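# Put the blue foam block or cardboard box in tote

## Task

Check the room's shelves for a blue foam block. If one is there, move it into the tote near the door; if no shelf has one, move the cardboard box into that tote instead. The item must end up fully inside the tote with no part sticking out past its rim, and it must stay there on its own once the robot lets go. The robot must not tip over or be left leaning at the end.

## Robot and tools

ROBOT. A Hello Robot Stretch 4 with one arm: an omni-wheel base, a lift that slides up a mast, a telescoping arm that reaches forward, a wrist with yaw, pitch and roll joints, and a two-finger gripper. It stands about 1.6 m tall, and the edge of its base lies within 0.23 m of the base origin. Four cameras ride on it: head_camera (420x560, top of the mast, pointed ahead and downward; rotate the base to look elsewhere), head_left_camera and head_right_camera (420x672 fisheyes beside it, aimed more steeply down, also showing the base and arm), and wrist_camera (616x392, behind the fingers, looking along them, fingertips near the bottom of the picture).

FRAMES. Base frame: origin on the floor below the base centre, x ahead, y to the left, z upward. hand_pose is reported in this frame and marks the spot centred between the fingers, 0.015 m back from the tips; the printed value may be somewhat off. With every wrist joint at zero, the hand axes line up with the base axes. The odometry frame is the base frame as it stood when the scene began; its heading runs from -3.142 to 3.142, positive to the left.

execute_actions. Arguments: "actions", a list holding one action or nothing (an empty list just reports state and images), and "cameras", a list of names from head_camera, head_left_camera, head_right_camera, wrist_camera, all (omitted, null or ["all"] gives every camera; [] gives none). An action may contain:
- "base": exactly one relative move, measured from where the base last reported itself: {"translate_m": d} straight ahead in metres, -2 to 2, positive forward; {"strafe_m": d} sideways in metres, -2 to 2, positive left; {"rotate_rad": d} turn in place in radians, -3.2 to 3.2, positive counter-clockwise seen from above.
- "joints": absolute targets by name: lift_m 0 to 1.2 m; arm_m 0 to 0.55 m (extension); wrist_yaw_rad -1.134 to 4.276 (0 points ahead, positive turns left, 3.14 tucks back; past 3.4 the arm may block it); wrist_pitch_rad -1.117 to 4.259 (0 level, 1.57 pointing down); wrist_roll_rad -1.117 to 4.259 (0 keeps the fingers level with each other, positive turns clockwise viewed from behind); gripper_m 0 to 0.08 m, the finger gap. Tolerances for done: lift and arm 0.004, yaw and roll 0.02, pitch 0.05, gripper 0.002.
- "pace": "slow", "default", "fast" or "max" (base up to 0.1/0.3/0.4/0.6 m/s and 1/2/3/4 rad/s; with lift_m above 0.2 the cap falls, down to 0.3 m/s and 1 rad/s at lift_m 1.2).
- "contact_limits": {"arm_m": value} from 0 (gentlest) to 0.75 (firmest), default 0.5.
- or, by itself, {"end_of_arm": "enable_torque"} to re-power wrist or gripper motors that shut off.
Motions in one action begin together. Any part you leave out may keep driving toward an earlier target without the status showing it. A joint target past its range is clipped and still run; any other bad value or unknown key rejects the whole call. Each action runs at most 15 s. If a result reports a stop, the remaining movement calls in that same reply are skipped.

wait: {"seconds": 0 to 10}; commands nothing and returns the same report as an empty action. zoom_image: {"camera": name, "region": [x0, y0, x1, y1]} in pixels of that camera's most recent full image, top-left is (0,0), at most 504 by 504. read_manual: optional "section", only "licences". finished_scene: {"scene": number}; ends the scene for good once the last command has been held, and reports success.

RESULT LINES. base_status and joint_status: "done"; "off_target" (stopped short, may still push); "contact_stop_at_<key>" (hit something; that part goes slack, a slack lift may sag under load, slack wheels may roll); "limit_stop_at_<name>", including own_body (self-collision, likely with the gripper pitched up below -0.2 and rolled below -0.4 or above 4) and tilt (leaning over 6 degrees; lift, arm and wheels go limp). "torque_fault" means a wrist or gripper motor cut out and needs enable_torque. on_its_own lists what happened uncommanded; its "held at" is a target, not a position. joint_positions, hand_pose, lidar_m (12 distances in metres, sector 1 straight ahead then counter-clockwise, 4th left, 7th behind, 10th right; "-" is nothing seen or closer than 0.25 m; sees 0.15 m up to robot height, misses glass and thin legs), wrist_depth_mm (7x7 grid of median depths from top-left, 100 to 2000 mm), base_odometry (wheel based, slip counts), turned_by_wheels vs turned_by_imu (a gap over about 0.1 rad suggests a collision or slip, heading off by roughly that difference), base_tilt in degrees (forward and right positive, a fixed offset up to 1.5), motor_effort in percent with peak in brackets (wheel_0/1/2 positive turns the base right). pictures names the images in order.

GRIPPING. Command a gap smaller than the object to squeeze; the fingers stop just past first contact. A held object leaves gripper_m above the command, shows "off_target", and moves the gripper effort off 0; effort stuck beyond about 50 faults the gripper and may drop the load. A load in a level gripper shifts wrist_pitch effort; over about 2.7 kg faults the wrist.

CAUTIONS. To unfold at the start, send lift_m 0.4 with wrist_yaw_rad 0. Do not drive or turn with over 1 kg held and arm_m above 0.2, especially at fast paces; avoid steady pushes or pulls with the gripper high. Avoid dropping, slamming, or hard pressing, and keep the robot upright. Release the item so it rests wholly inside the tote before ending the scene.

Each tool is called as name([rows], argument=value, ...), one row to a line, values as JSON.

## Session

execute_actions(actions=[])

Scene clock: 0.00 s.
base_odometry: x=+0.000 y=+0.000 heading=+0.000 (m, m, rad; odometry frame)
turned_by_wheels: +0.000 (rad since the last result)
turned_by_imu: +0.000 (rad since the last result)
base_tilt: forward=+0.2 right=+0.2 (deg)
lidar_m: 1.18 1.15 1.05 0.78 0.74 0.81 1.14 1.41 1.27 0.94 0.90 0.96
base_status: not commanded
joint_positions: lift_m=+0.154 arm_m=+0.002 wrist_yaw_rad=+3.055 wrist_pitch_rad=-0.014 wrist_roll_rad=+0.011 gripper_m=+0.040
joint_status: not commanded
motor_effort: lift_m=+19 arm_m=+0 wrist_yaw_rad=+0 wrist_pitch_rad=-8 wrist_roll_rad=+1 gripper_m=+1 wheel_0=+0 wheel_1=+0 wheel_2=+0 (%)
hand_pose: x=-0.0310 y=+0.1054 z=+0.3346 quat_wxyz=(+0.043, +0.007, +0.005, +0.999) (m; base frame)
wrist_depth_mm: - 141 - 1464 1060 809 699 / - 128 - 1464 1060 809 676 / 106 141 238 1464 1042 798 683 / 138 151 1983 1397 1042 798 676 / 1863 1921 1983 1366 1025 788 668 / 1078 1160 152 1229 904 788 668 / 809 - - 904 121 - 654
pictures: head_camera, head_left_camera, head_right_camera, wrist_camera
Images, in order (width x height): head_camera 420x560, head_left_camera 420x672, head_right_camera 420x672, wrist_camera 616x392.

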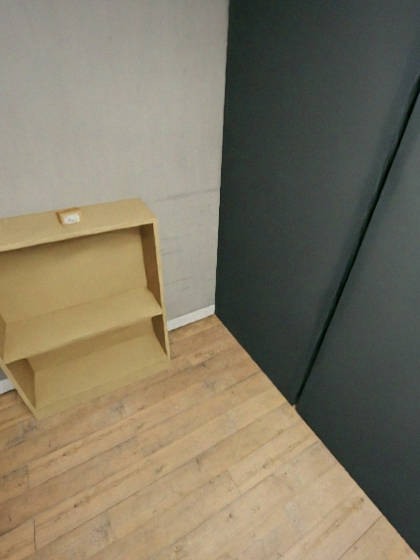

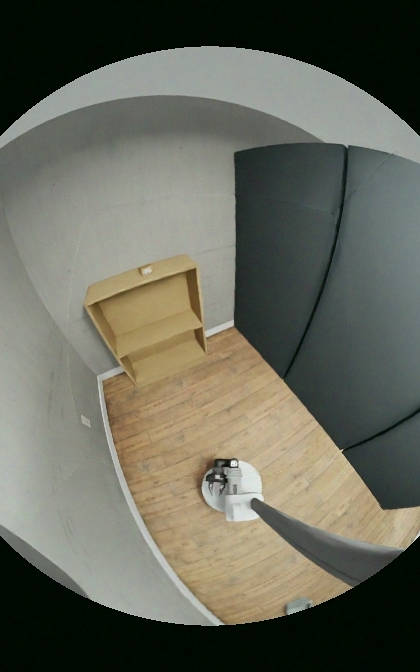

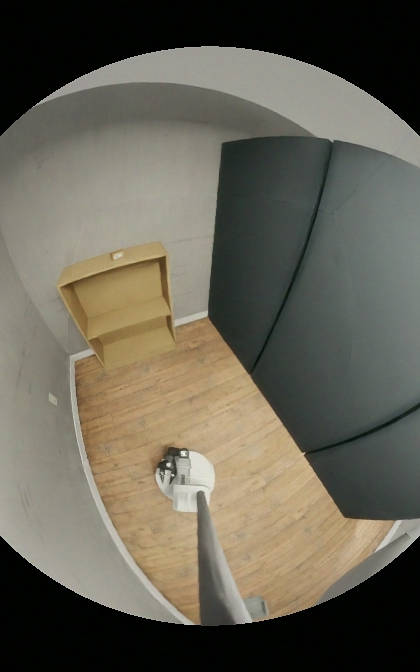

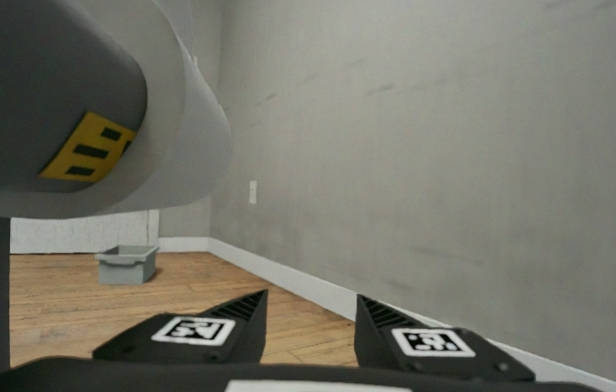

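execute_actions([
  {"base":{"rotate_rad":-2.6},"joints":{"lift_m":0.4,"wrist_yaw_rad":0}},
])

Scene clock: 8.80 s.
base_odometry: x=+0.000 y=+0.000 heading=-2.600 (m, m, rad; odometry frame)
turned_by_wheels: -2.600 (rad since the last result)
turned_by_imu: -2.565 (rad since the last result)
base_tilt: forward=+0.1 right=+0.3 (deg)
lidar_m: 1.40 1.24 0.93 0.90 0.97 1.19 1.16 1.05 0.81 0.75 0.81 1.13
base_status: done
joint_positions: lift_m=+0.400 arm_m=+0.002 wrist_yaw_rad=+0.000 wrist_pitch_rad=-0.014 wrist_roll_rad=+0.011 gripper_m=+0.040
joint_status: all done
motor_effort: lift_m=+22(24) arm_m=-1(0) wrist_yaw_rad=+0(8) wrist_pitch_rad=-8(8) wrist_roll_rad=+0(1) gripper_m=+0(0) wheel_0=-1(8) wheel_1=-1(13) wheel_2=-1(6) (%)
hand_pose: x=+0.3861 y=-0.0874 z=+0.5808 quat_wxyz=(+1.000, +0.005, -0.007, +0.000) (m; base frame)
wrist_depth_mm: - - - - 1863 1708 1160 / - - - - 1921 1661 1078 / - - - - 1983 1708 1098 / - - - - 1863 1618 1098 / - - - - 1983 1576 1060 / 1661 1808 152 - 1863 1464 1042 / 1255 - - 1430 121 - 1060
pictures: head_camera, head_left_camera, head_right_camera, wrist_camera
camera_calibration (this result's frames):
wrist_camera: T_world_to_cam=[[-0.00521053, -0.999585, 0.0283169, -0.107709], [0.0105701, -0.0283707, -0.999542, 0.62939], [0.999931, -0.00490883, 0.0107135, -0.239558], [0, 0, 0, 1]] pos_world=[0.232327, -0.0909842, 0.634718]
Images, in order (width x height): head_camera 420x560, head_left_camera 420x672, head_right_camera 420x672, wrist_camera 616x392.

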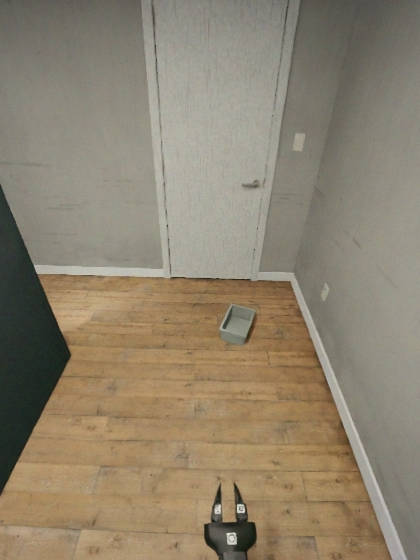

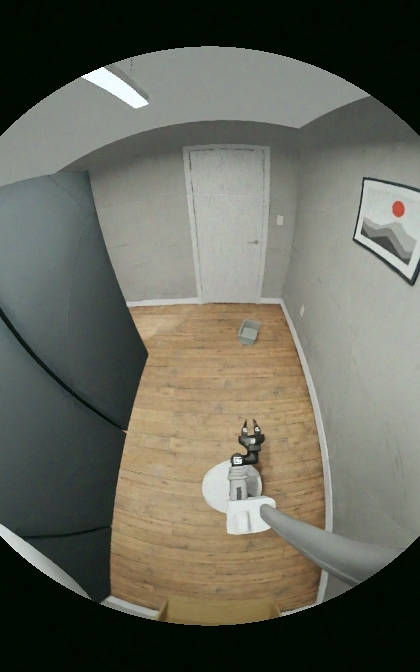

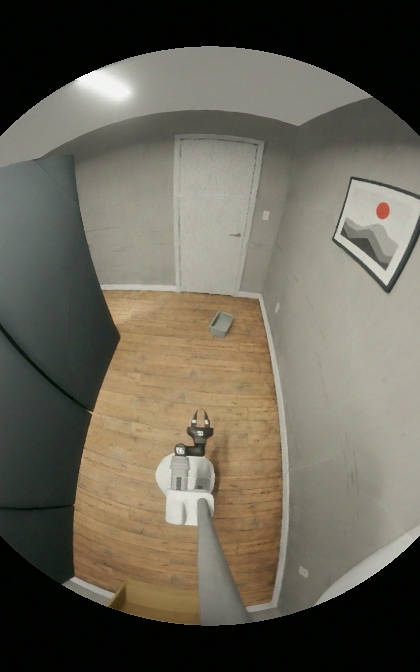

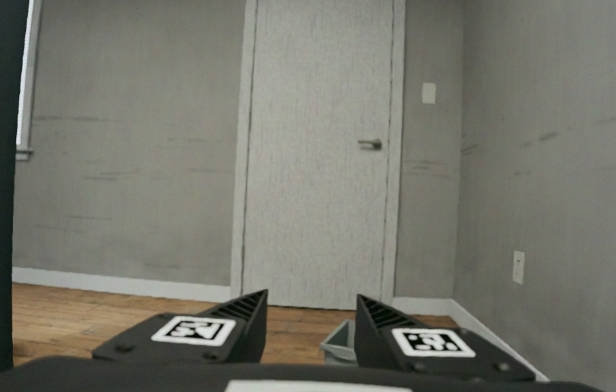

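execute_actions([
  {"base":{"strafe_m":0.4},"pace":"fast"},
], cameras=[])

execute_actions([
  {"base":{"translate_m":1.7},"pace":"fast"},
], cameras=[])

execute_actions([
  {"base":{"rotate_rad":1.9}},
])

Scene clock: 20.03 s.
base_odometry: x=+0.206 y=-0.343 heading=-2.600 (m, m, rad; odometry frame)
turned_by_wheels: +0.000 (rad since the last result)
turned_by_imu: -0.001 (rad since the last result)
base_tilt: forward=+0.2 right=+0.2 (deg)
lidar_m: 2.22 0.72 0.53 0.50 0.54 0.78 1.12 1.22 1.21 1.16 1.26 1.55
base_status: done
joint_positions: lift_m=+0.400 arm_m=+0.002 wrist_yaw_rad=+0.000 wrist_pitch_rad=-0.014 wrist_roll_rad=+0.011 gripper_m=+0.040
joint_status: not commanded
motor_effort: lift_m=+22(22) arm_m=+0(1) wrist_yaw_rad=+0(0) wrist_pitch_rad=-8(8) wrist_roll_rad=+1(1) gripper_m=+1(1) wheel_0=+2(6) wheel_1=+0(12) wheel_2=+0(2) (%)
hand_pose: x=+0.3860 y=-0.0874 z=+0.5809 quat_wxyz=(+1.000, +0.005, -0.007, +0.000) (m; base frame)
wrist_depth_mm: 750 1042 - - - 1983 1661 / 759 1098 - - - 1983 1661 / 788 - - - - 1921 1661 / 788 - - - - 1921 1661 / 798 - - - - 1921 1661 / 798 1078 152 - 1863 1921 1618 / 798 - - 1397 121 - 1464
pictures: none
No camera images: the call's "cameras" was empty. Leave "cameras" out to get every camera's image.

Scene clock: 25.63 s.
base_odometry: x=-1.250 y=-1.219 heading=-2.600 (m, m, rad; odometry frame)
turned_by_wheels: +0.000 (rad since the last result)
turned_by_imu: +0.002 (rad since the last result)
base_tilt: forward=+0.2 right=+0.3 (deg)
lidar_m: 0.52 0.58 0.87 2.65 0.54 0.66 2.33 1.74 0.55 0.62 0.75 0.55
base_status: done
joint_positions: lift_m=+0.400 arm_m=+0.002 wrist_yaw_rad=+0.000 wrist_pitch_rad=-0.014 wrist_roll_rad=+0.011 gripper_m=+0.040
joint_status: not commanded
motor_effort: lift_m=+22(22) arm_m=+0(1) wrist_yaw_rad=+0(1) wrist_pitch_rad=-8(8) wrist_roll_rad=+1(1) gripper_m=+2(1) wheel_0=+1(7) wheel_1=+1(12) wheel_2=+2(11) (%)
hand_pose: x=+0.3861 y=-0.0874 z=+0.5809 quat_wxyz=(+1.000, +0.005, -0.007, +0.000) (m; base frame)
wrist_depth_mm: 364 362 355 349 327 324 320 / 364 362 355 351 327 324 322 / 364 359 355 322 327 324 320 / 364 359 355 320 325 324 322 / 364 359 355 320 327 325 320 / 364 357 152 320 325 324 319 / 364 - - 320 121 - 319
pictures: none
No camera images: the call's "cameras" was empty. Leave "cameras" out to get every camera's image.

Scene clock: 27.87 s.
base_odometry: x=-1.250 y=-1.219 heading=-0.700 (m, m, rad; odometry frame)
turned_by_wheels: +1.900 (rad since the last result)
turned_by_imu: +1.875 (rad since the last result)
base_tilt: forward=+0.2 right=+0.2 (deg)
lidar_m: 0.60 0.57 1.12 2.10 1.35 0.57 0.90 0.59 0.55 0.54 0.71 1.43
base_status: done
joint_positions: lift_m=+0.400 arm_m=+0.003 wrist_yaw_rad=+0.000 wrist_pitch_rad=-0.014 wrist_roll_rad=+0.011 gripper_m=+0.040
joint_status: not commanded
motor_effort: lift_m=+22(22) arm_m=-1(1) wrist_yaw_rad=-1(1) wrist_pitch_rad=-8(8) wrist_roll_rad=+2(3) gripper_m=-2(0) wheel_0=-1(8) wheel_1=-1(10) wheel_2=-2(7) (%)
hand_pose: x=+0.3861 y=-0.0874 z=+0.5809 quat_wxyz=(+1.000, +0.005, -0.007, +0.000) (m; base frame)
wrist_depth_mm: 343 421 585 - - - - / 343 430 591 - - - - / 349 436 603 - - - - / 351 442 609 - - - - / 353 445 615 - - - - / 351 427 152 - 1863 - 1708 / 353 - - 1430 121 - 1430
pictures: head_camera, head_left_camera, head_right_camera, wrist_camera
camera_calibration (this result's frames):
wrist_camera: T_world_to_cam=[[-0.00509299, -0.999586, 0.0283153, -0.10773], [0.0105734, -0.0283679, -0.999542, 0.629432], [0.999931, -0.00479127, 0.0107135, -0.239582], [0, 0, 0, 1]] pos_world=[0.232361, -0.0909774, 0.63476]
Images, in order (width x height): head_camera 420x560, head_left_camera 420x672, head_right_camera 420x672, wrist_camera 616x392.

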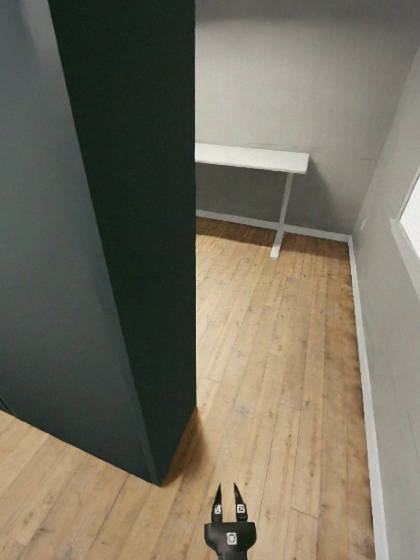

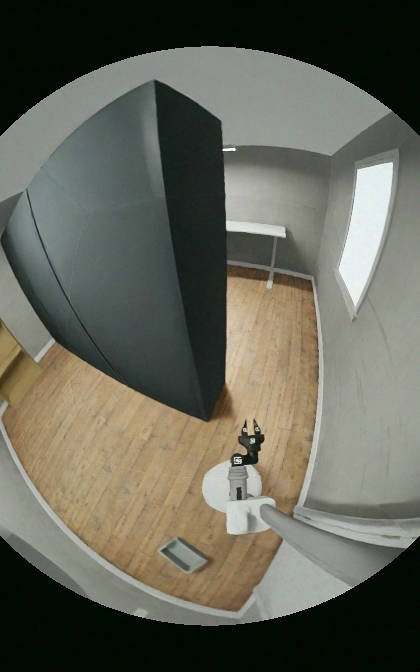

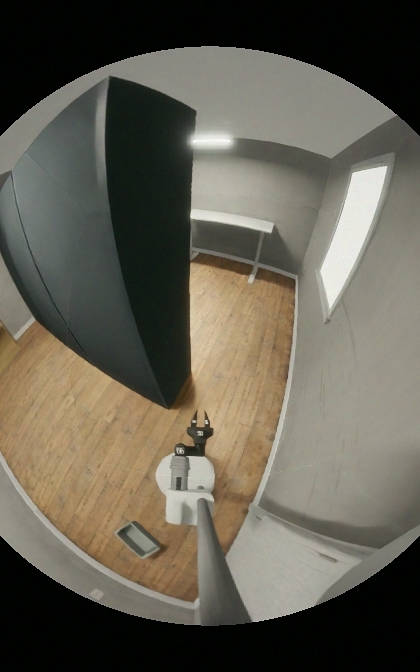

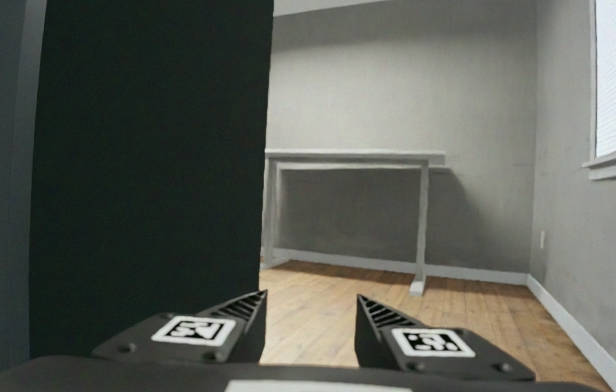

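execute_actions([
  {"base":{"rotate_rad":-0.3}},
], cameras=[])

execute_actions([
  {"base":{"translate_m":1.7},"pace":"fast"},
], cameras=[])

execute_actions([
  {"base":{"rotate_rad":2.2}},
])

Scene clock: 35.70 s.
base_odometry: x=-1.251 y=-1.219 heading=-1.000 (m, m, rad; odometry frame)
turned_by_wheels: -0.300 (rad since the last result)
turned_by_imu: -0.296 (rad since the last result)
base_tilt: forward=+0.1 right=+0.2 (deg)
lidar_m: 2.65 0.56 0.68 2.57 1.62 0.60 0.63 0.73 0.56 0.53 0.61 0.88
base_status: done
joint_positions: lift_m=+0.400 arm_m=+0.003 wrist_yaw_rad=+0.000 wrist_pitch_rad=-0.014 wrist_roll_rad=+0.011 gripper_m=+0.040
joint_status: not commanded
motor_effort: lift_m=+22(22) arm_m=-1(1) wrist_yaw_rad=+0(0) wrist_pitch_rad=-8(8) wrist_roll_rad=+1(0) gripper_m=-1(2) wheel_0=+1(7) wheel_1=+3(9) wheel_2=+1(6) (%)
hand_pose: x=+0.3861 y=-0.0874 z=+0.5809 quat_wxyz=(+1.000, +0.005, -0.007, +0.000) (m; base frame)
wrist_depth_mm: 525 - - - - 1281 878 / 535 - - - - 1281 866 / 544 - - - - 1308 820 / 544 - - - - 1281 820 / 549 - - - - 1255 809 / 554 1661 152 - 1756 1182 820 / 554 - - 1430 121 - 798
pictures: none
No camera images: the call's "cameras" was empty. Leave "cameras" out to get every camera's image.

Scene clock: 41.30 s.
base_odometry: x=-0.331 y=-2.650 heading=-1.000 (m, m, rad; odometry frame)
turned_by_wheels: +0.000 (rad since the last result)
turned_by_imu: +0.003 (rad since the last result)
base_tilt: forward=+0.2 right=+0.3 (deg)
lidar_m: 0.95 1.04 1.49 2.20 1.01 0.79 2.15 0.95 0.69 0.66 0.73 1.14
base_status: done
joint_positions: lift_m=+0.400 arm_m=+0.003 wrist_yaw_rad=+0.000 wrist_pitch_rad=-0.014 wrist_roll_rad=+0.011 gripper_m=+0.040
joint_status: not commanded
motor_effort: lift_m=+22(22) arm_m=-1(1) wrist_yaw_rad=-1(0) wrist_pitch_rad=-9(8) wrist_roll_rad=+1(1) gripper_m=+0(1) wheel_0=+1(7) wheel_1=+1(10) wheel_2=+2(13) (%)
hand_pose: x=+0.3861 y=-0.0874 z=+0.5809 quat_wxyz=(+1.000, +0.005, -0.007, +0.000) (m; base frame)
wrist_depth_mm: 1618 1618 1576 1499 1499 1499 1138 / 1025 1025 991 976 1499 1464 1060 / 1661 1618 1537 1499 1499 1464 1060 / 1661 1618 1537 1499 1537 1464 1078 / 1661 1576 1537 1537 1499 1499 1060 / 1618 1576 152 1499 1499 1464 1008 / 1255 - - 1430 121 - 1025
pictures: none
No camera images: the call's "cameras" was empty. Leave "cameras" out to get every camera's image.

Scene clock: 43.70 s.
base_odometry: x=-0.331 y=-2.650 heading=+1.200 (m, m, rad; odometry frame)
turned_by_wheels: +2.200 (rad since the last result)
turned_by_imu: +2.171 (rad since the last result)
base_tilt: forward=+0.2 right=+0.2 (deg)
lidar_m: 0.94 0.78 1.63 0.86 0.66 0.65 0.74 1.00 0.99 1.10 1.73 1.79
base_status: done
joint_positions: lift_m=+0.400 arm_m=+0.003 wrist_yaw_rad=+0.000 wrist_pitch_rad=-0.014 wrist_roll_rad=+0.011 gripper_m=+0.040
joint_status: not commanded
motor_effort: lift_m=+22(22) arm_m=-1(1) wrist_yaw_rad=-1(1) wrist_pitch_rad=-8(8) wrist_roll_rad=+0(1) gripper_m=+0(2) wheel_0=-1(7) wheel_1=+0(13) wheel_2=+0(9) (%)
hand_pose: x=+0.3861 y=-0.0874 z=+0.5809 quat_wxyz=(+1.000, +0.005, -0.007, +0.000) (m; base frame)
wrist_depth_mm: 788 750 831 1160 1756 - - / 931 1042 1098 1078 1863 - - / 931 1098 1336 1160 1921 - - / 946 1098 1308 1182 1863 - - / 699 809 1281 1160 1863 - - / 946 1078 152 1160 1756 - - / 946 - - 1160 121 - 1430
pictures: head_camera, head_left_camera, head_right_camera, wrist_camera
camera_calibration (this result's frames):
wrist_camera: T_world_to_cam=[[-0.00508318, -0.999586, 0.0283139, -0.107731], [0.0105738, -0.0283664, -0.999542, 0.629447], [0.999931, -0.00478146, 0.0107136, -0.239612], [0, 0, 0, 1]] pos_world=[0.232393, -0.0909769, 0.634775]
Images, in order (width x height): head_camera 420x560, head_left_camera 420x672, head_right_camera 420x672, wrist_camera 616x392.

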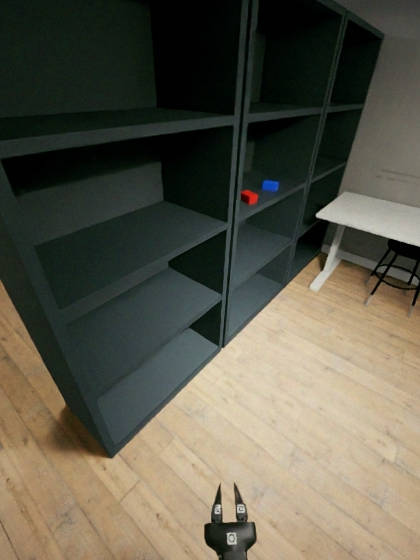

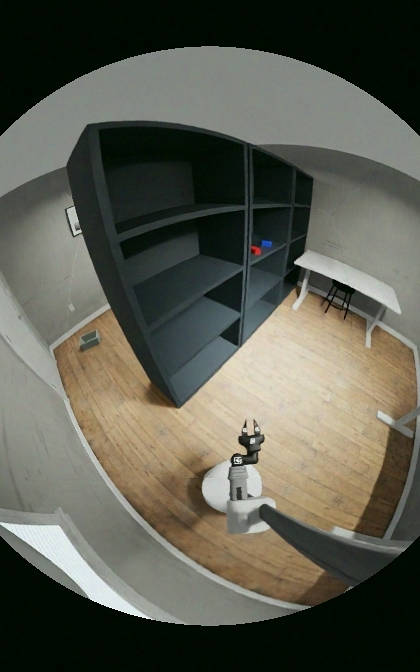

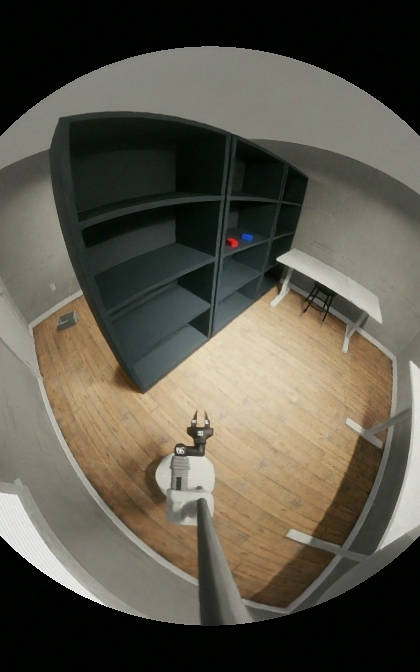

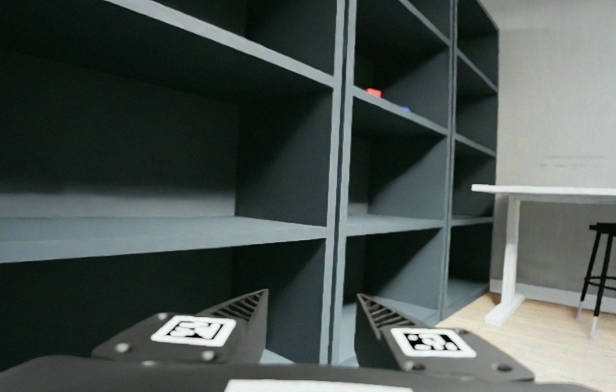

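execute_actions([
  {"base":{"rotate_rad":0.97}},
], cameras=[])

execute_actions([
  {"base":{"strafe_m":-1.5},"joints":{"lift_m":0.87,"gripper_m":0.08},"pace":"fast"},
])

Scene clock: 62.83 s.
base_odometry: x=-0.331 y=-2.649 heading=+2.170 (m, m, rad; odometry frame)
turned_by_wheels: +0.970 (rad since the last result)
turned_by_imu: +0.957 (rad since the last result)
base_tilt: forward=+0.2 right=+0.2 (deg)
lidar_m: 1.86 0.91 0.67 0.66 0.75 1.21 0.97 1.07 1.63 2.14 0.97 0.79
base_status: done
joint_positions: lift_m=+0.400 arm_m=+0.003 wrist_yaw_rad=+0.000 wrist_pitch_rad=-0.014 wrist_roll_rad=+0.011 gripper_m=+0.040
joint_status: not commanded
motor_effort: lift_m=+21(22) arm_m=-1(1) wrist_yaw_rad=+0(0) wrist_pitch_rad=-8(8) wrist_roll_rad=+0(1) gripper_m=-1(1) wheel_0=-2(8) wheel_1=-1(4) wheel_2=+0(8) (%)
hand_pose: x=+0.3861 y=-0.0874 z=+0.5809 quat_wxyz=(+1.000, +0.005, -0.007, +0.000) (m; base frame)
wrist_depth_mm: 891 1205 1921 - - 615 661 / 891 1229 - - - 621 917 / 931 1255 - - - 615 917 / 931 1255 - - - 597 917 / 931 1281 - - - 574 741 / 960 1205 152 - 723 564 917 / 931 - - 1397 121 - 891
pictures: none
No camera images: the call's "cameras" was empty. Leave "cameras" out to get every camera's image.

Scene clock: 67.80 s.
base_odometry: x=+0.907 y=-1.803 heading=+2.170 (m, m, rad; odometry frame)
turned_by_wheels: +0.000 (rad since the last result)
turned_by_imu: +0.004 (rad since the last result)
base_tilt: forward=+0.2 right=+0.2 (deg)
lidar_m: 0.54 0.61 0.97 2.15 1.48 1.15 1.13 0.98 0.74 0.72 0.72 0.55
base_status: done
joint_positions: lift_m=+0.870 arm_m=+0.003 wrist_yaw_rad=+0.000 wrist_pitch_rad=-0.014 wrist_roll_rad=+0.011 gripper_m=+0.080
joint_status: all done
motor_effort: lift_m=+22(25) arm_m=-1(1) wrist_yaw_rad=+0(0) wrist_pitch_rad=-8(9) wrist_roll_rad=+2(1) gripper_m=+1(2) wheel_0=-2(11) wheel_1=+3(7) wheel_2=+0(0) (%)
hand_pose: x=+0.3861 y=-0.0874 z=+1.0509 quat_wxyz=(+1.000, +0.005, -0.007, +0.000) (m; base frame)
wrist_depth_mm: 394 512 691 699 683 647 634 / 392 525 809 798 778 759 732 / 392 535 809 809 778 750 732 / 397 535 831 798 778 768 732 / 397 504 544 591 741 741 732 / 389 375 357 355 355 366 370 / - - 150 798 338 - -
pictures: head_camera, head_left_camera, head_right_camera, wrist_camera
camera_calibration (this result's frames):
wrist_camera: T_world_to_cam=[[-0.0053062, -0.999585, 0.0283135, -0.120999], [0.0105675, -0.0283684, -0.999542, 1.09922], [0.99993, -0.00500457, 0.0107137, -0.244656], [0, 0, 0, 1]] pos_world=[0.232381, -0.0909901, 1.10476]
Images, in order (width x height): head_camera 420x560, head_left_camera 420x672, head_right_camera 420x672, wrist_camera 616x392.

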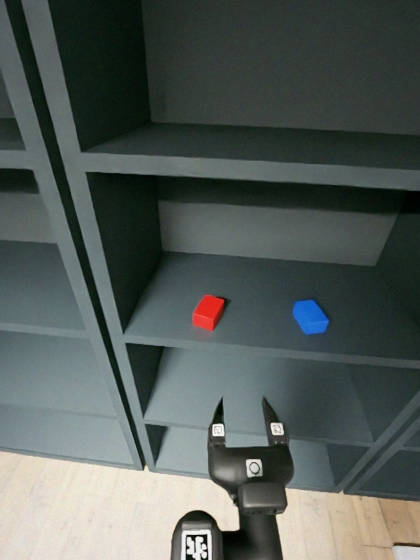

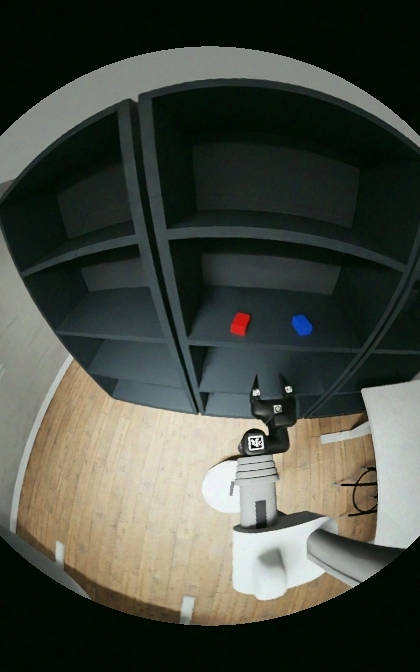

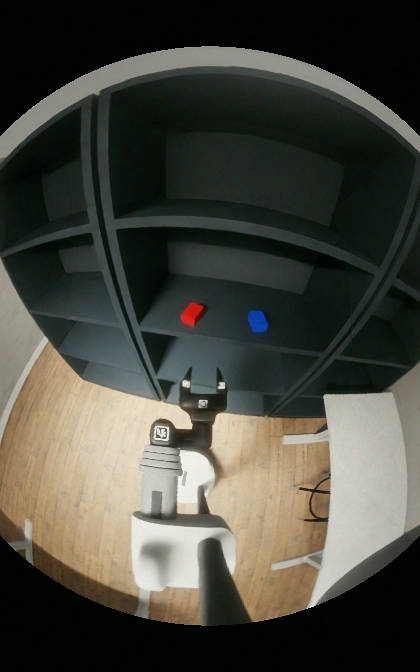

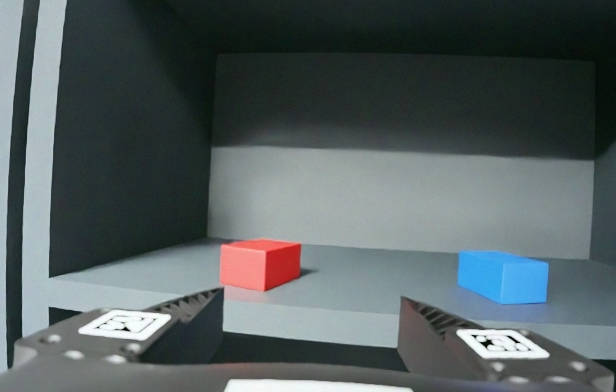

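execute_actions([
  {"base":{"strafe_m":-0.238},"joints":{"lift_m":0.9,"wrist_pitch_rad":0.25,"arm_m":0.12}},
], cameras=["head_camera","wrist_camera"])

Scene clock: 83.03 s.
base_odometry: x=+1.104 y=-1.669 heading=+2.170 (m, m, rad; odometry frame)
turned_by_wheels: +0.000 (rad since the last result)
turned_by_imu: +0.001 (rad since the last result)
base_tilt: forward=+0.2 right=+0.2 (deg)
lidar_m: 0.52 0.57 0.90 2.38 1.50 1.19 1.98 0.69 0.52 0.49 0.52 0.51
base_status: done
joint_positions: lift_m=+0.900 arm_m=+0.119 wrist_yaw_rad=+0.000 wrist_pitch_rad=+0.253 wrist_roll_rad=+0.011 gripper_m=+0.080
joint_status: all done
motor_effort: lift_m=+22(23) arm_m=+8(10) wrist_yaw_rad=+0(1) wrist_pitch_rad=-7(7) wrist_roll_rad=+1(0) gripper_m=+0(2) wheel_0=-1(8) wheel_1=+0(5) wheel_2=+0(1) (%)
hand_pose: x=+0.4955 y=-0.0874 z=+1.0248 quat_wxyz=(+0.992, +0.005, +0.126, -0.001) (m; base frame)
wrist_depth_mm: 627 640 615 597 580 559 539 / 627 661 634 615 597 580 517 / 621 683 661 640 627 603 508 / 338 410 424 281 462 484 455 / 263 270 281 273 293 298 304 / 245 229 220 220 213 216 216 / - - 149 741 213 - -
pictures: head_camera, wrist_camera
camera_calibration (this result's frames):
wrist_camera: T_world_to_cam=[[0.00243117, -0.999585, 0.0287072, -0.123897], [-0.252658, -0.0283899, -0.967139, 1.16926], [0.967553, -0.00490183, -0.252622, -0.0678273], [0, 0, 0, 1]] pos_world=[0.361351, -0.0909827, 1.11726]
Images, in order (width x height): head_camera 420x560, wrist_camera 616x392.

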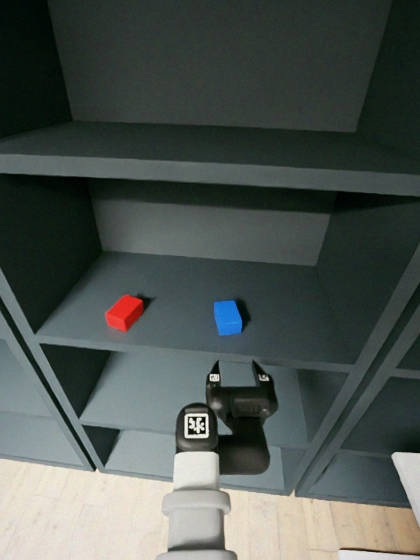

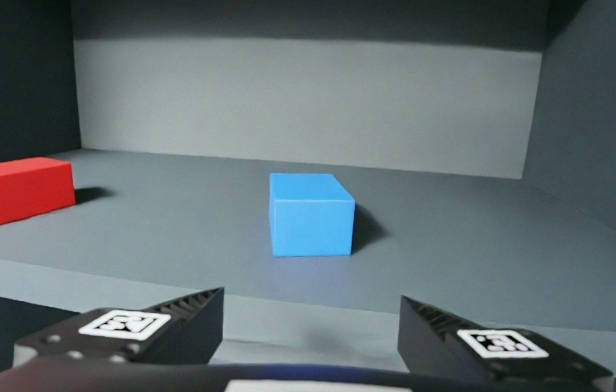

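execute_actions([
  {"joints":{"arm_m":0.265,"lift_m":0.903},"pace":"slow","contact_limits":{"arm_m":0.2}},
], cameras=["head_camera","wrist_camera"])

execute_actions([
  {"joints":{"gripper_m":0.045}},
], cameras=["wrist_camera"])

Scene clock: 102.37 s.
base_odometry: x=+1.104 y=-1.669 heading=+2.170 (m, m, rad; odometry frame)
turned_by_wheels: +0.000 (rad since the last result)
turned_by_imu: +0.000 (rad since the last result)
base_tilt: forward=+0.2 right=+0.1 (deg)
lidar_m: 0.51 0.58 0.90 2.39 1.50 1.19 1.98 0.68 0.51 0.46 0.53 0.51
base_status: not commanded
joint_positions: lift_m=+0.903 arm_m=+0.264 wrist_yaw_rad=+0.000 wrist_pitch_rad=+0.253 wrist_roll_rad=+0.011 gripper_m=+0.080
joint_status: all done
motor_effort: lift_m=+23(24) arm_m=+8(8) wrist_yaw_rad=+0(0) wrist_pitch_rad=-8(7) wrist_roll_rad=+1(1) gripper_m=+2(2) wheel_0=-1(1) wheel_1=+0(1) wheel_2=+0(0) (%)
contact_limits: arm_m 0.2
hand_pose: x=+0.6404 y=-0.0874 z=+1.0278 quat_wxyz=(+0.992, +0.005, +0.126, -0.001) (m; base frame)
wrist_depth_mm: 517 496 480 466 449 430 421 / 525 517 496 480 462 449 436 / 559 539 521 504 484 466 452 / 404 415 430 452 466 477 466 / 265 274 266 183 298 304 309 / 206 211 144 135 146 220 220 / - - 129 132 135 - -
pictures: head_camera, wrist_camera
camera_calibration (this result's frames):
wrist_camera: T_world_to_cam=[[0.00236375, -0.999585, 0.0287073, -0.124304], [-0.25266, -0.0283729, -0.967139, 1.20872], [0.967552, -0.0049671, -0.252622, -0.207344], [0, 0, 0, 1]] pos_world=[0.506306, -0.0909876, 1.12019]
Images, in order (width x height): head_camera 420x560, wrist_camera 616x392.

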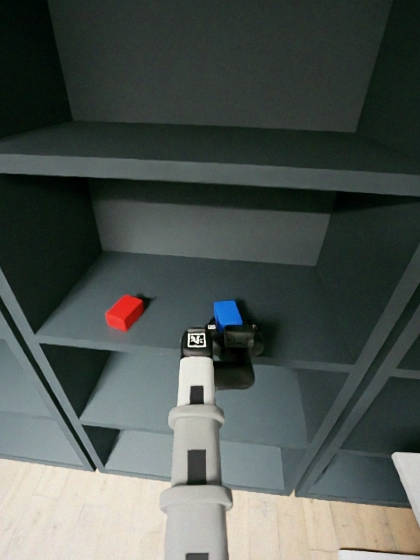

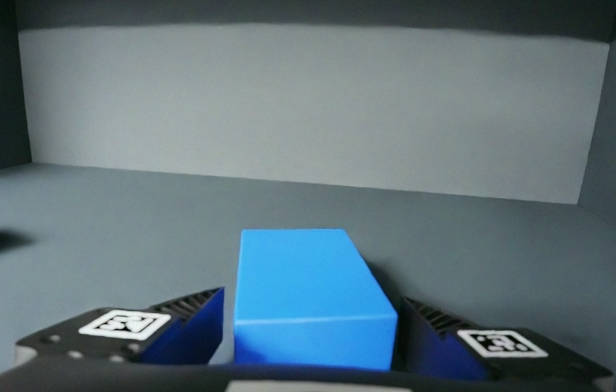

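Scene clock: 103.37 s.
base_odometry: x=+1.104 y=-1.669 heading=+2.170 (m, m, rad; odometry frame)
turned_by_wheels: +0.000 (rad since the last result)
turned_by_imu: +0.000 (rad since the last result)
base_tilt: forward=+0.1 right=+0.1 (deg)
lidar_m: 0.52 0.57 0.90 2.39 1.51 1.17 1.98 0.67 0.50 0.46 0.54 0.52
base_status: not commanded
joint_positions: lift_m=+0.903 arm_m=+0.264 wrist_yaw_rad=+0.000 wrist_pitch_rad=+0.253 wrist_roll_rad=+0.011 gripper_m=+0.060
joint_status: gripper_m off_target (ended at +0.060, target +0.045)
on_its_own: gripper_m is held at +0.055, not at your +0.045, by its contact guard: the fingers met something
motor_effort: lift_m=+23(23) arm_m=+8(8) wrist_yaw_rad=+0(0) wrist_pitch_rad=-8(7) wrist_roll_rad=+1(2) gripper_m=-37(33) wheel_0=-1(1) wheel_1=+0(0) wheel_2=+0(0) (%)
hand_pose: x=+0.6405 y=-0.0874 z=+1.0278 quat_wxyz=(+0.992, +0.005, +0.126, -0.001) (m; base frame)
wrist_depth_mm: 508 496 477 466 449 433 421 / 530 512 500 484 466 452 433 / 559 535 517 500 488 466 455 / 402 418 433 449 469 477 462 / 266 274 266 183 300 304 309 / 197 209 138 135 144 220 220 / - - 124 132 134 - -
pictures: wrist_camera
camera_calibration (this result's frames):
wrist_camera: T_world_to_cam=[[0.00236813, -0.999585, 0.0287063, -0.124305], [-0.25266, -0.0283731, -0.967139, 1.20872], [0.967552, -0.00496263, -0.252622, -0.207346], [0, 0, 0, 1]] pos_world=[0.506308, -0.0909873, 1.12019]
Images, in order (width x height): wrist_camera 616x392.

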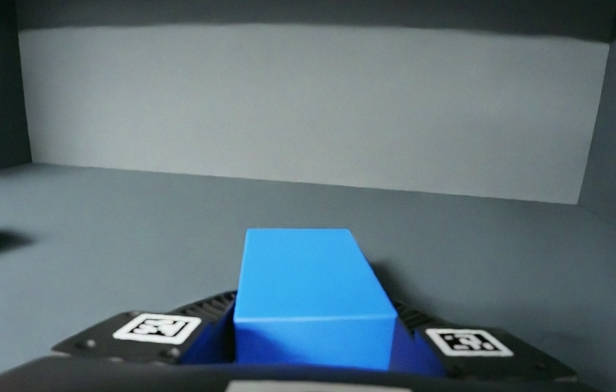

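execute_actions([
  {"joints":{"lift_m":0.93}},
], cameras=[])

execute_actions([
  {"joints":{"arm_m":0.0}},
], cameras=["wrist_camera"])

execute_actions([
  {"base":{"strafe_m":1.74},"joints":{"lift_m":0.45},"pace":"fast"},
], cameras=["head_camera","head_left_camera"])

Scene clock: 113.87 s.
base_odometry: x=+1.104 y=-1.669 heading=+2.170 (m, m, rad; odometry frame)
turned_by_wheels: +0.000 (rad since the last result)
turned_by_imu: +0.000 (rad since the last result)
base_tilt: forward=+0.2 right=+0.2 (deg)
lidar_m: 0.52 0.56 0.90 2.39 1.50 1.20 1.99 0.66 0.50 0.47 0.54 0.53
base_status: not commanded
joint_positions: lift_m=+0.930 arm_m=+0.264 wrist_yaw_rad=+0.000 wrist_pitch_rad=+0.253 wrist_roll_rad=+0.011 gripper_m=+0.060
joint_status: all done
on_its_own: gripper_m is held at +0.055, not at your +0.045, by its contact guard: the fingers met something
motor_effort: lift_m=+22(24) arm_m=+7(8) wrist_yaw_rad=+0(0) wrist_pitch_rad=-9(8) wrist_roll_rad=+1(0) gripper_m=-37(36) wheel_0=-1(1) wheel_1=+0(0) wheel_2=+0(0) (%)
hand_pose: x=+0.6404 y=-0.0874 z=+1.0547 quat_wxyz=(+0.992, +0.005, +0.126, -0.001) (m; base frame)
wrist_depth_mm: 512 500 477 462 449 433 421 / 535 517 496 480 462 449 439 / 559 535 517 500 480 469 452 / 492 508 521 512 496 484 469 / 325 334 325 184 364 370 377 / 241 256 138 135 144 270 268 / - - 125 133 134 - -
pictures: none
No camera images: the call's "cameras" was empty. Leave "cameras" out to get every camera's image.

Scene clock: 115.77 s.
base_odometry: x=+1.104 y=-1.669 heading=+2.170 (m, m, rad; odometry frame)
turned_by_wheels: +0.000 (rad since the last result)
turned_by_imu: +0.000 (rad since the last result)
base_tilt: forward=+0.1 right=+0.2 (deg)
lidar_m: 0.45 0.56 0.90 2.39 1.51 1.17 1.98 0.67 0.51 0.47 0.52 0.51
base_status: not commanded
joint_positions: lift_m=+0.930 arm_m=+0.004 wrist_yaw_rad=+0.000 wrist_pitch_rad=+0.253 wrist_roll_rad=+0.011 gripper_m=+0.060
joint_status: all done
joint sent to its limit — the command would take arm_m past its lower limit, so that joint was sent only as far as its limit.
on_its_own: gripper_m is held at +0.055, not at your +0.045, by its contact guard: the fingers met something
motor_effort: lift_m=+22(22) arm_m=-8(7) wrist_yaw_rad=+1(0) wrist_pitch_rad=-9(8) wrist_roll_rad=+1(1) gripper_m=-38(38) wheel_0=-1(1) wheel_1=+0(0) wheel_2=+0(0) (%)
hand_pose: x=+0.3806 y=-0.0874 z=+1.0546 quat_wxyz=(+0.992, +0.005, +0.126, -0.001) (m; base frame)
wrist_depth_mm: 634 750 732 699 676 654 512 / 640 778 759 723 699 676 488 / 661 788 778 750 723 699 480 / 418 469 535 559 580 591 473 / 379 364 351 183 368 377 384 / 683 891 138 135 144 319 310 / - - 125 132 134 - -
pictures: wrist_camera
camera_calibration (this result's frames):
wrist_camera: T_world_to_cam=[[0.00224303, -0.999585, 0.0287065, -0.124444], [-0.253323, -0.0283382, -0.966967, 1.16913], [0.967379, -0.00510307, -0.253281, 0.0516501], [0, 0, 0, 1]] pos_world=[0.246481, -0.0909976, 1.14716]
Images, in order (width x height): wrist_camera 616x392.

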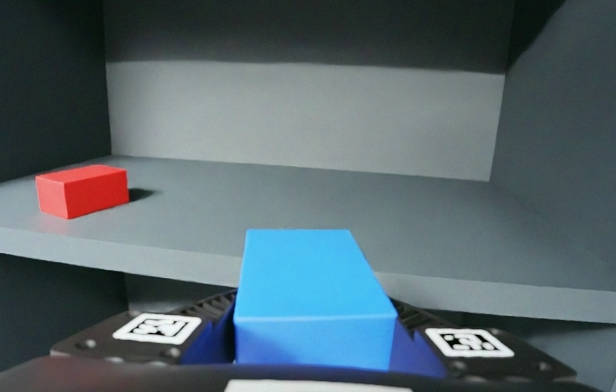

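Scene clock: 121.67 s.
base_odometry: x=-0.333 y=-2.651 heading=+2.170 (m, m, rad; odometry frame)
turned_by_wheels: +0.000 (rad since the last result)
turned_by_imu: -0.007 (rad since the last result)
base_tilt: forward=+0.2 right=+0.3 (deg)
lidar_m: 1.86 0.92 0.68 0.65 0.73 1.20 0.96 1.06 1.60 2.14 0.98 0.80
base_status: done
joint_positions: lift_m=+0.450 arm_m=+0.004 wrist_yaw_rad=+0.000 wrist_pitch_rad=+0.253 wrist_roll_rad=+0.011 gripper_m=+0.060
joint_status: all done
on_its_own: gripper_m is held at +0.055, not at your +0.045, by its contact guard: the fingers met something
motor_effort: lift_m=+16(19) arm_m=-8(7) wrist_yaw_rad=+0(1) wrist_pitch_rad=-9(9) wrist_roll_rad=+0(1) gripper_m=-36(37) wheel_0=+1(8) wheel_1=+0(9) wheel_2=+1(0) (%)
hand_pose: x=+0.3806 y=-0.0874 z=+0.5752 quat_wxyz=(+0.992, +0.005, +0.126, -0.001) (m; base frame)
wrist_depth_mm: 878 1182 1921 - - 508 820 / 904 1205 - - - 564 854 / 931 1255 - - - 554 891 / 946 1281 1921 - - 525 539 / 946 1308 1464 184 1499 640 960 / 946 1118 138 135 144 960 991 / - - 125 132 134 - -
pictures: head_camera, head_left_camera
Images, in order (width x height): head_camera 420x560, head_left_camera 420x672.

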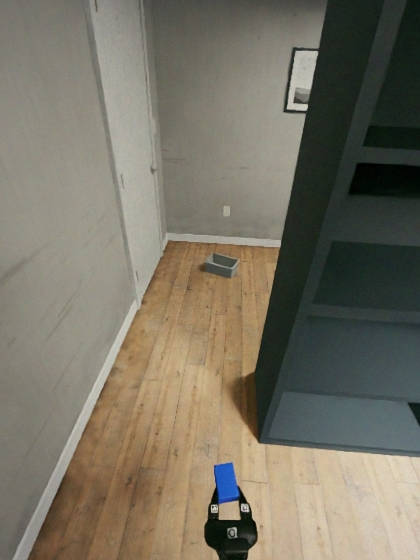

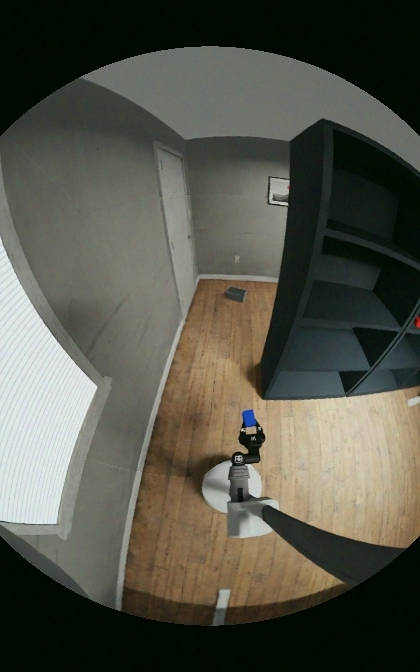

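execute_actions([
  {"base":{"strafe_m":0.13}},
], cameras=[])

execute_actions([
  {"base":{"translate_m":1.75},"joints":{"wrist_pitch_rad":1.0},"pace":"fast"},
])

Scene clock: 131.90 s.
base_odometry: x=-0.440 y=-2.724 heading=+2.170 (m, m, rad; odometry frame)
turned_by_wheels: +0.000 (rad since the last result)
turned_by_imu: +0.000 (rad since the last result)
base_tilt: forward=+0.2 right=+0.2 (deg)
lidar_m: 1.60 0.69 0.56 0.53 0.60 0.98 0.96 1.07 1.58 2.15 0.99 0.84
base_status: done
joint_positions: lift_m=+0.450 arm_m=+0.004 wrist_yaw_rad=+0.000 wrist_pitch_rad=+0.253 wrist_roll_rad=+0.011 gripper_m=+0.060
joint_status: not commanded
on_its_own: gripper_m is held at +0.055, not at your +0.045, by its contact guard: the fingers met something
motor_effort: lift_m=+16(16) arm_m=-8(8) wrist_yaw_rad=+0(1) wrist_pitch_rad=-9(9) wrist_roll_rad=+1(0) gripper_m=-37(36) wheel_0=+1(6) wheel_1=+0(9) wheel_2=+0(1) (%)
hand_pose: x=+0.3806 y=-0.0874 z=+0.5752 quat_wxyz=(+0.992, +0.005, +0.126, -0.001) (m; base frame)
wrist_depth_mm: 732 991 1618 - - - 564 / 759 1025 1618 - - 854 544 / 778 1060 1708 - - 854 539 / 788 1078 1708 - - 820 530 / 788 1078 1430 184 1618 788 559 / 798 1025 139 135 144 699 931 / - - 124 132 134 - -
pictures: none
No camera images: the call's "cameras" was empty. Leave "cameras" out to get every camera's image.

Scene clock: 137.57 s.
base_odometry: x=-1.428 y=-1.280 heading=+2.170 (m, m, rad; odometry frame)
turned_by_wheels: +0.000 (rad since the last result)
turned_by_imu: +0.002 (rad since the last result)
base_tilt: forward=+0.2 right=+0.2 (deg)
lidar_m: 0.95 0.46 0.33 0.33 0.38 0.63 3.47 0.73 0.79 3.07 1.54 0.63
base_status: done
joint_positions: lift_m=+0.450 arm_m=+0.004 wrist_yaw_rad=+0.000 wrist_pitch_rad=+1.002 wrist_roll_rad=+0.011 gripper_m=+0.060
joint_status: all done
on_its_own: gripper_m is held at +0.055, not at your +0.045, by its contact guard: the fingers met something
motor_effort: lift_m=+16(16) arm_m=-7(8) wrist_yaw_rad=+0(1) wrist_pitch_rad=-5(6) wrist_roll_rad=+0(2) gripper_m=-36(38) wheel_0=+1(6) wheel_1=+1(8) wheel_2=+0(12) (%)
hand_pose: x=+0.2892 y=-0.0874 z=+0.4493 quat_wxyz=(+0.877, +0.005, +0.480, -0.003) (m; base frame)
wrist_depth_mm: 488 654 946 976 960 946 946 / 500 691 854 866 878 866 878 / 521 723 759 768 750 691 778 / 535 683 699 699 676 691 668 / 549 627 634 183 640 627 634 / 564 591 138 135 144 591 591 / - - 124 132 134 - -
pictures: head_camera, head_left_camera, head_right_camera, wrist_camera
camera_calibration (this result's frames):
wrist_camera: T_world_to_cam=[[0.0212541, -0.999585, 0.0194263, -0.108167], [-0.843578, -0.0283588, -0.536258, 0.53785], [0.536586, -0.0049899, -0.843831, 0.376631], [0, 0, 0, 1]] pos_world=[0.253922, -0.0909897, 0.60834]
Images, in order (width x height): head_camera 420x560, head_left_camera 420x672, head_right_camera 420x672, wrist_camera 616x392.

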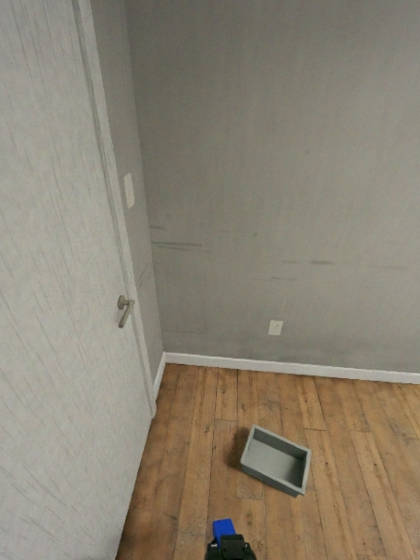

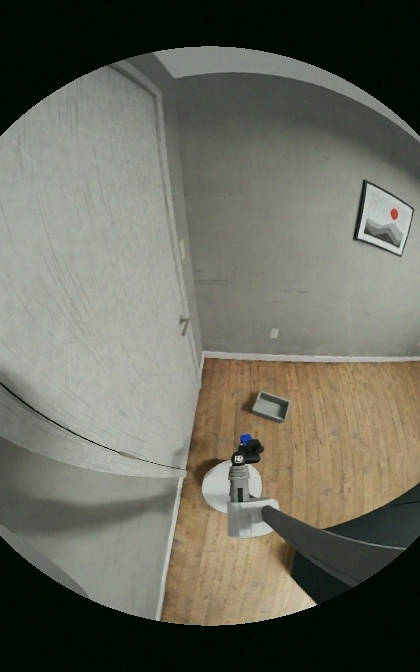

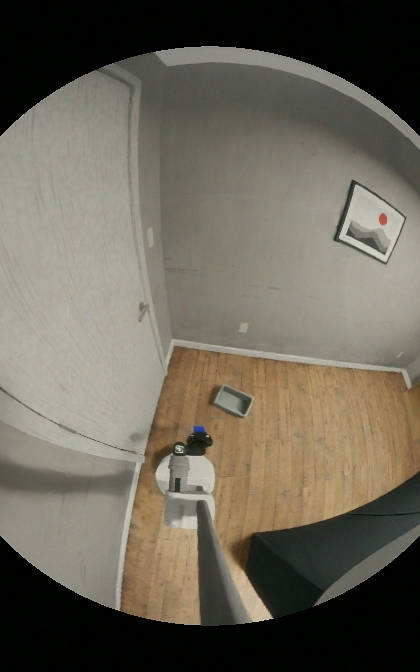

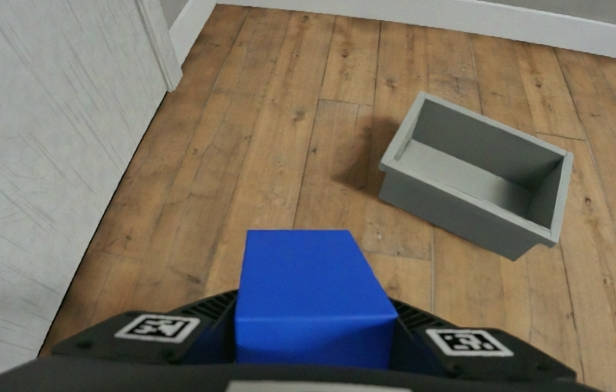

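execute_actions([
  {"base":{"rotate_rad":-0.44},"joints":{"lift_m":0.24,"arm_m":0.42}},
])

Scene clock: 158.77 s.
base_odometry: x=-1.428 y=-1.280 heading=+1.731 (m, m, rad; odometry frame)
turned_by_wheels: -0.440 (rad since the last result)
turned_by_imu: -0.434 (rad since the last result)
base_tilt: forward=+0.2 right=+0.2 (deg)
lidar_m: 0.61 0.74 0.41 0.31 0.35 0.41 0.69 2.76 0.73 0.87 2.75 0.66
base_status: done
joint_positions: lift_m=+0.240 arm_m=+0.419 wrist_yaw_rad=+0.000 wrist_pitch_rad=+1.002 wrist_roll_rad=+0.011 gripper_m=+0.060
joint_status: all done
on_its_own: gripper_m is held at +0.055, not at your +0.045, by its contact guard: the fingers met something
motor_effort: lift_m=+15(13) arm_m=+8(9) wrist_yaw_rad=+0(1) wrist_pitch_rad=-4(5) wrist_roll_rad=+0(2) gripper_m=-39(38) wheel_0=+2(8) wheel_1=+0(9) wheel_2=-1(5) (%)
hand_pose: x=+0.7042 y=-0.0874 z=+0.2394 quat_wxyz=(+0.877, +0.005, +0.480, -0.003) (m; base frame)
wrist_depth_mm: 585 603 621 621 634 640 647 / 554 554 554 554 564 564 574 / 496 496 496 500 504 508 508 / 449 353 327 329 324 455 459 / 407 327 387 183 355 402 418 / 373 287 138 135 144 368 384 / - - 124 132 134 - -
pictures: head_camera, head_left_camera, head_right_camera, wrist_camera
camera_calibration (this result's frames):
wrist_camera: T_world_to_cam=[[0.0214613, -0.999581, 0.0194415, -0.113036], [-0.843638, -0.0285412, -0.536153, 0.775302], [0.536483, -0.00489501, -0.843897, -0.0230723], [0, 0, 0, 1]] pos_world=[0.668879, -0.0909738, 0.398407]
Images, in order (width x height): head_camera 420x560, head_left_camera 420x672, head_right_camera 420x672, wrist_camera 616x392.

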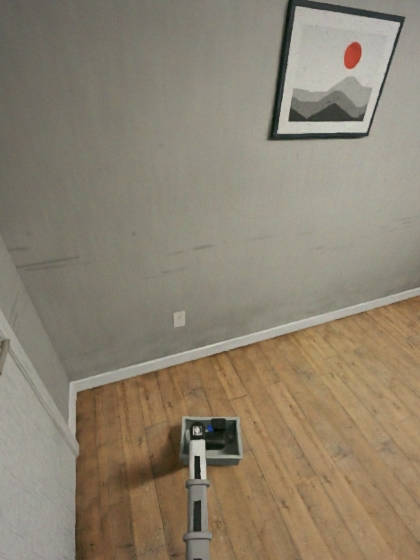

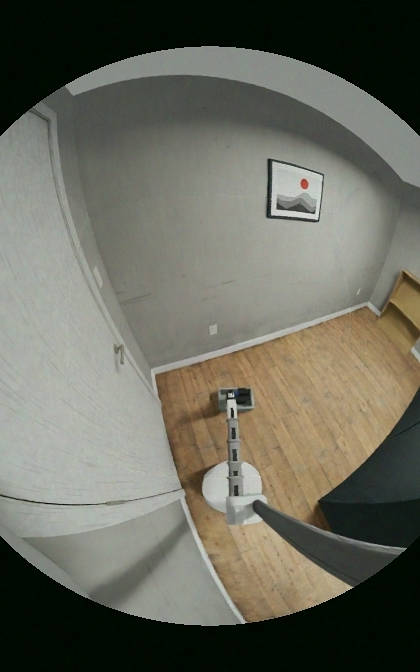

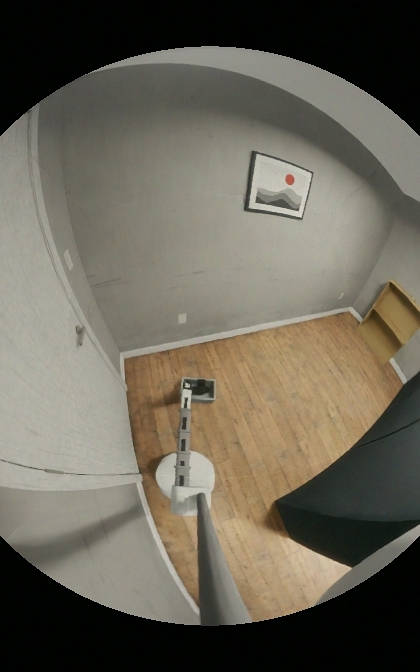

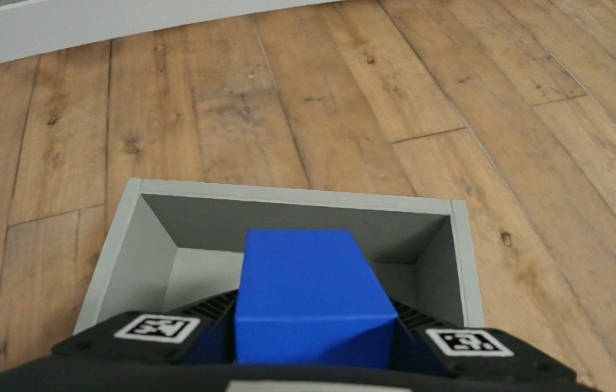

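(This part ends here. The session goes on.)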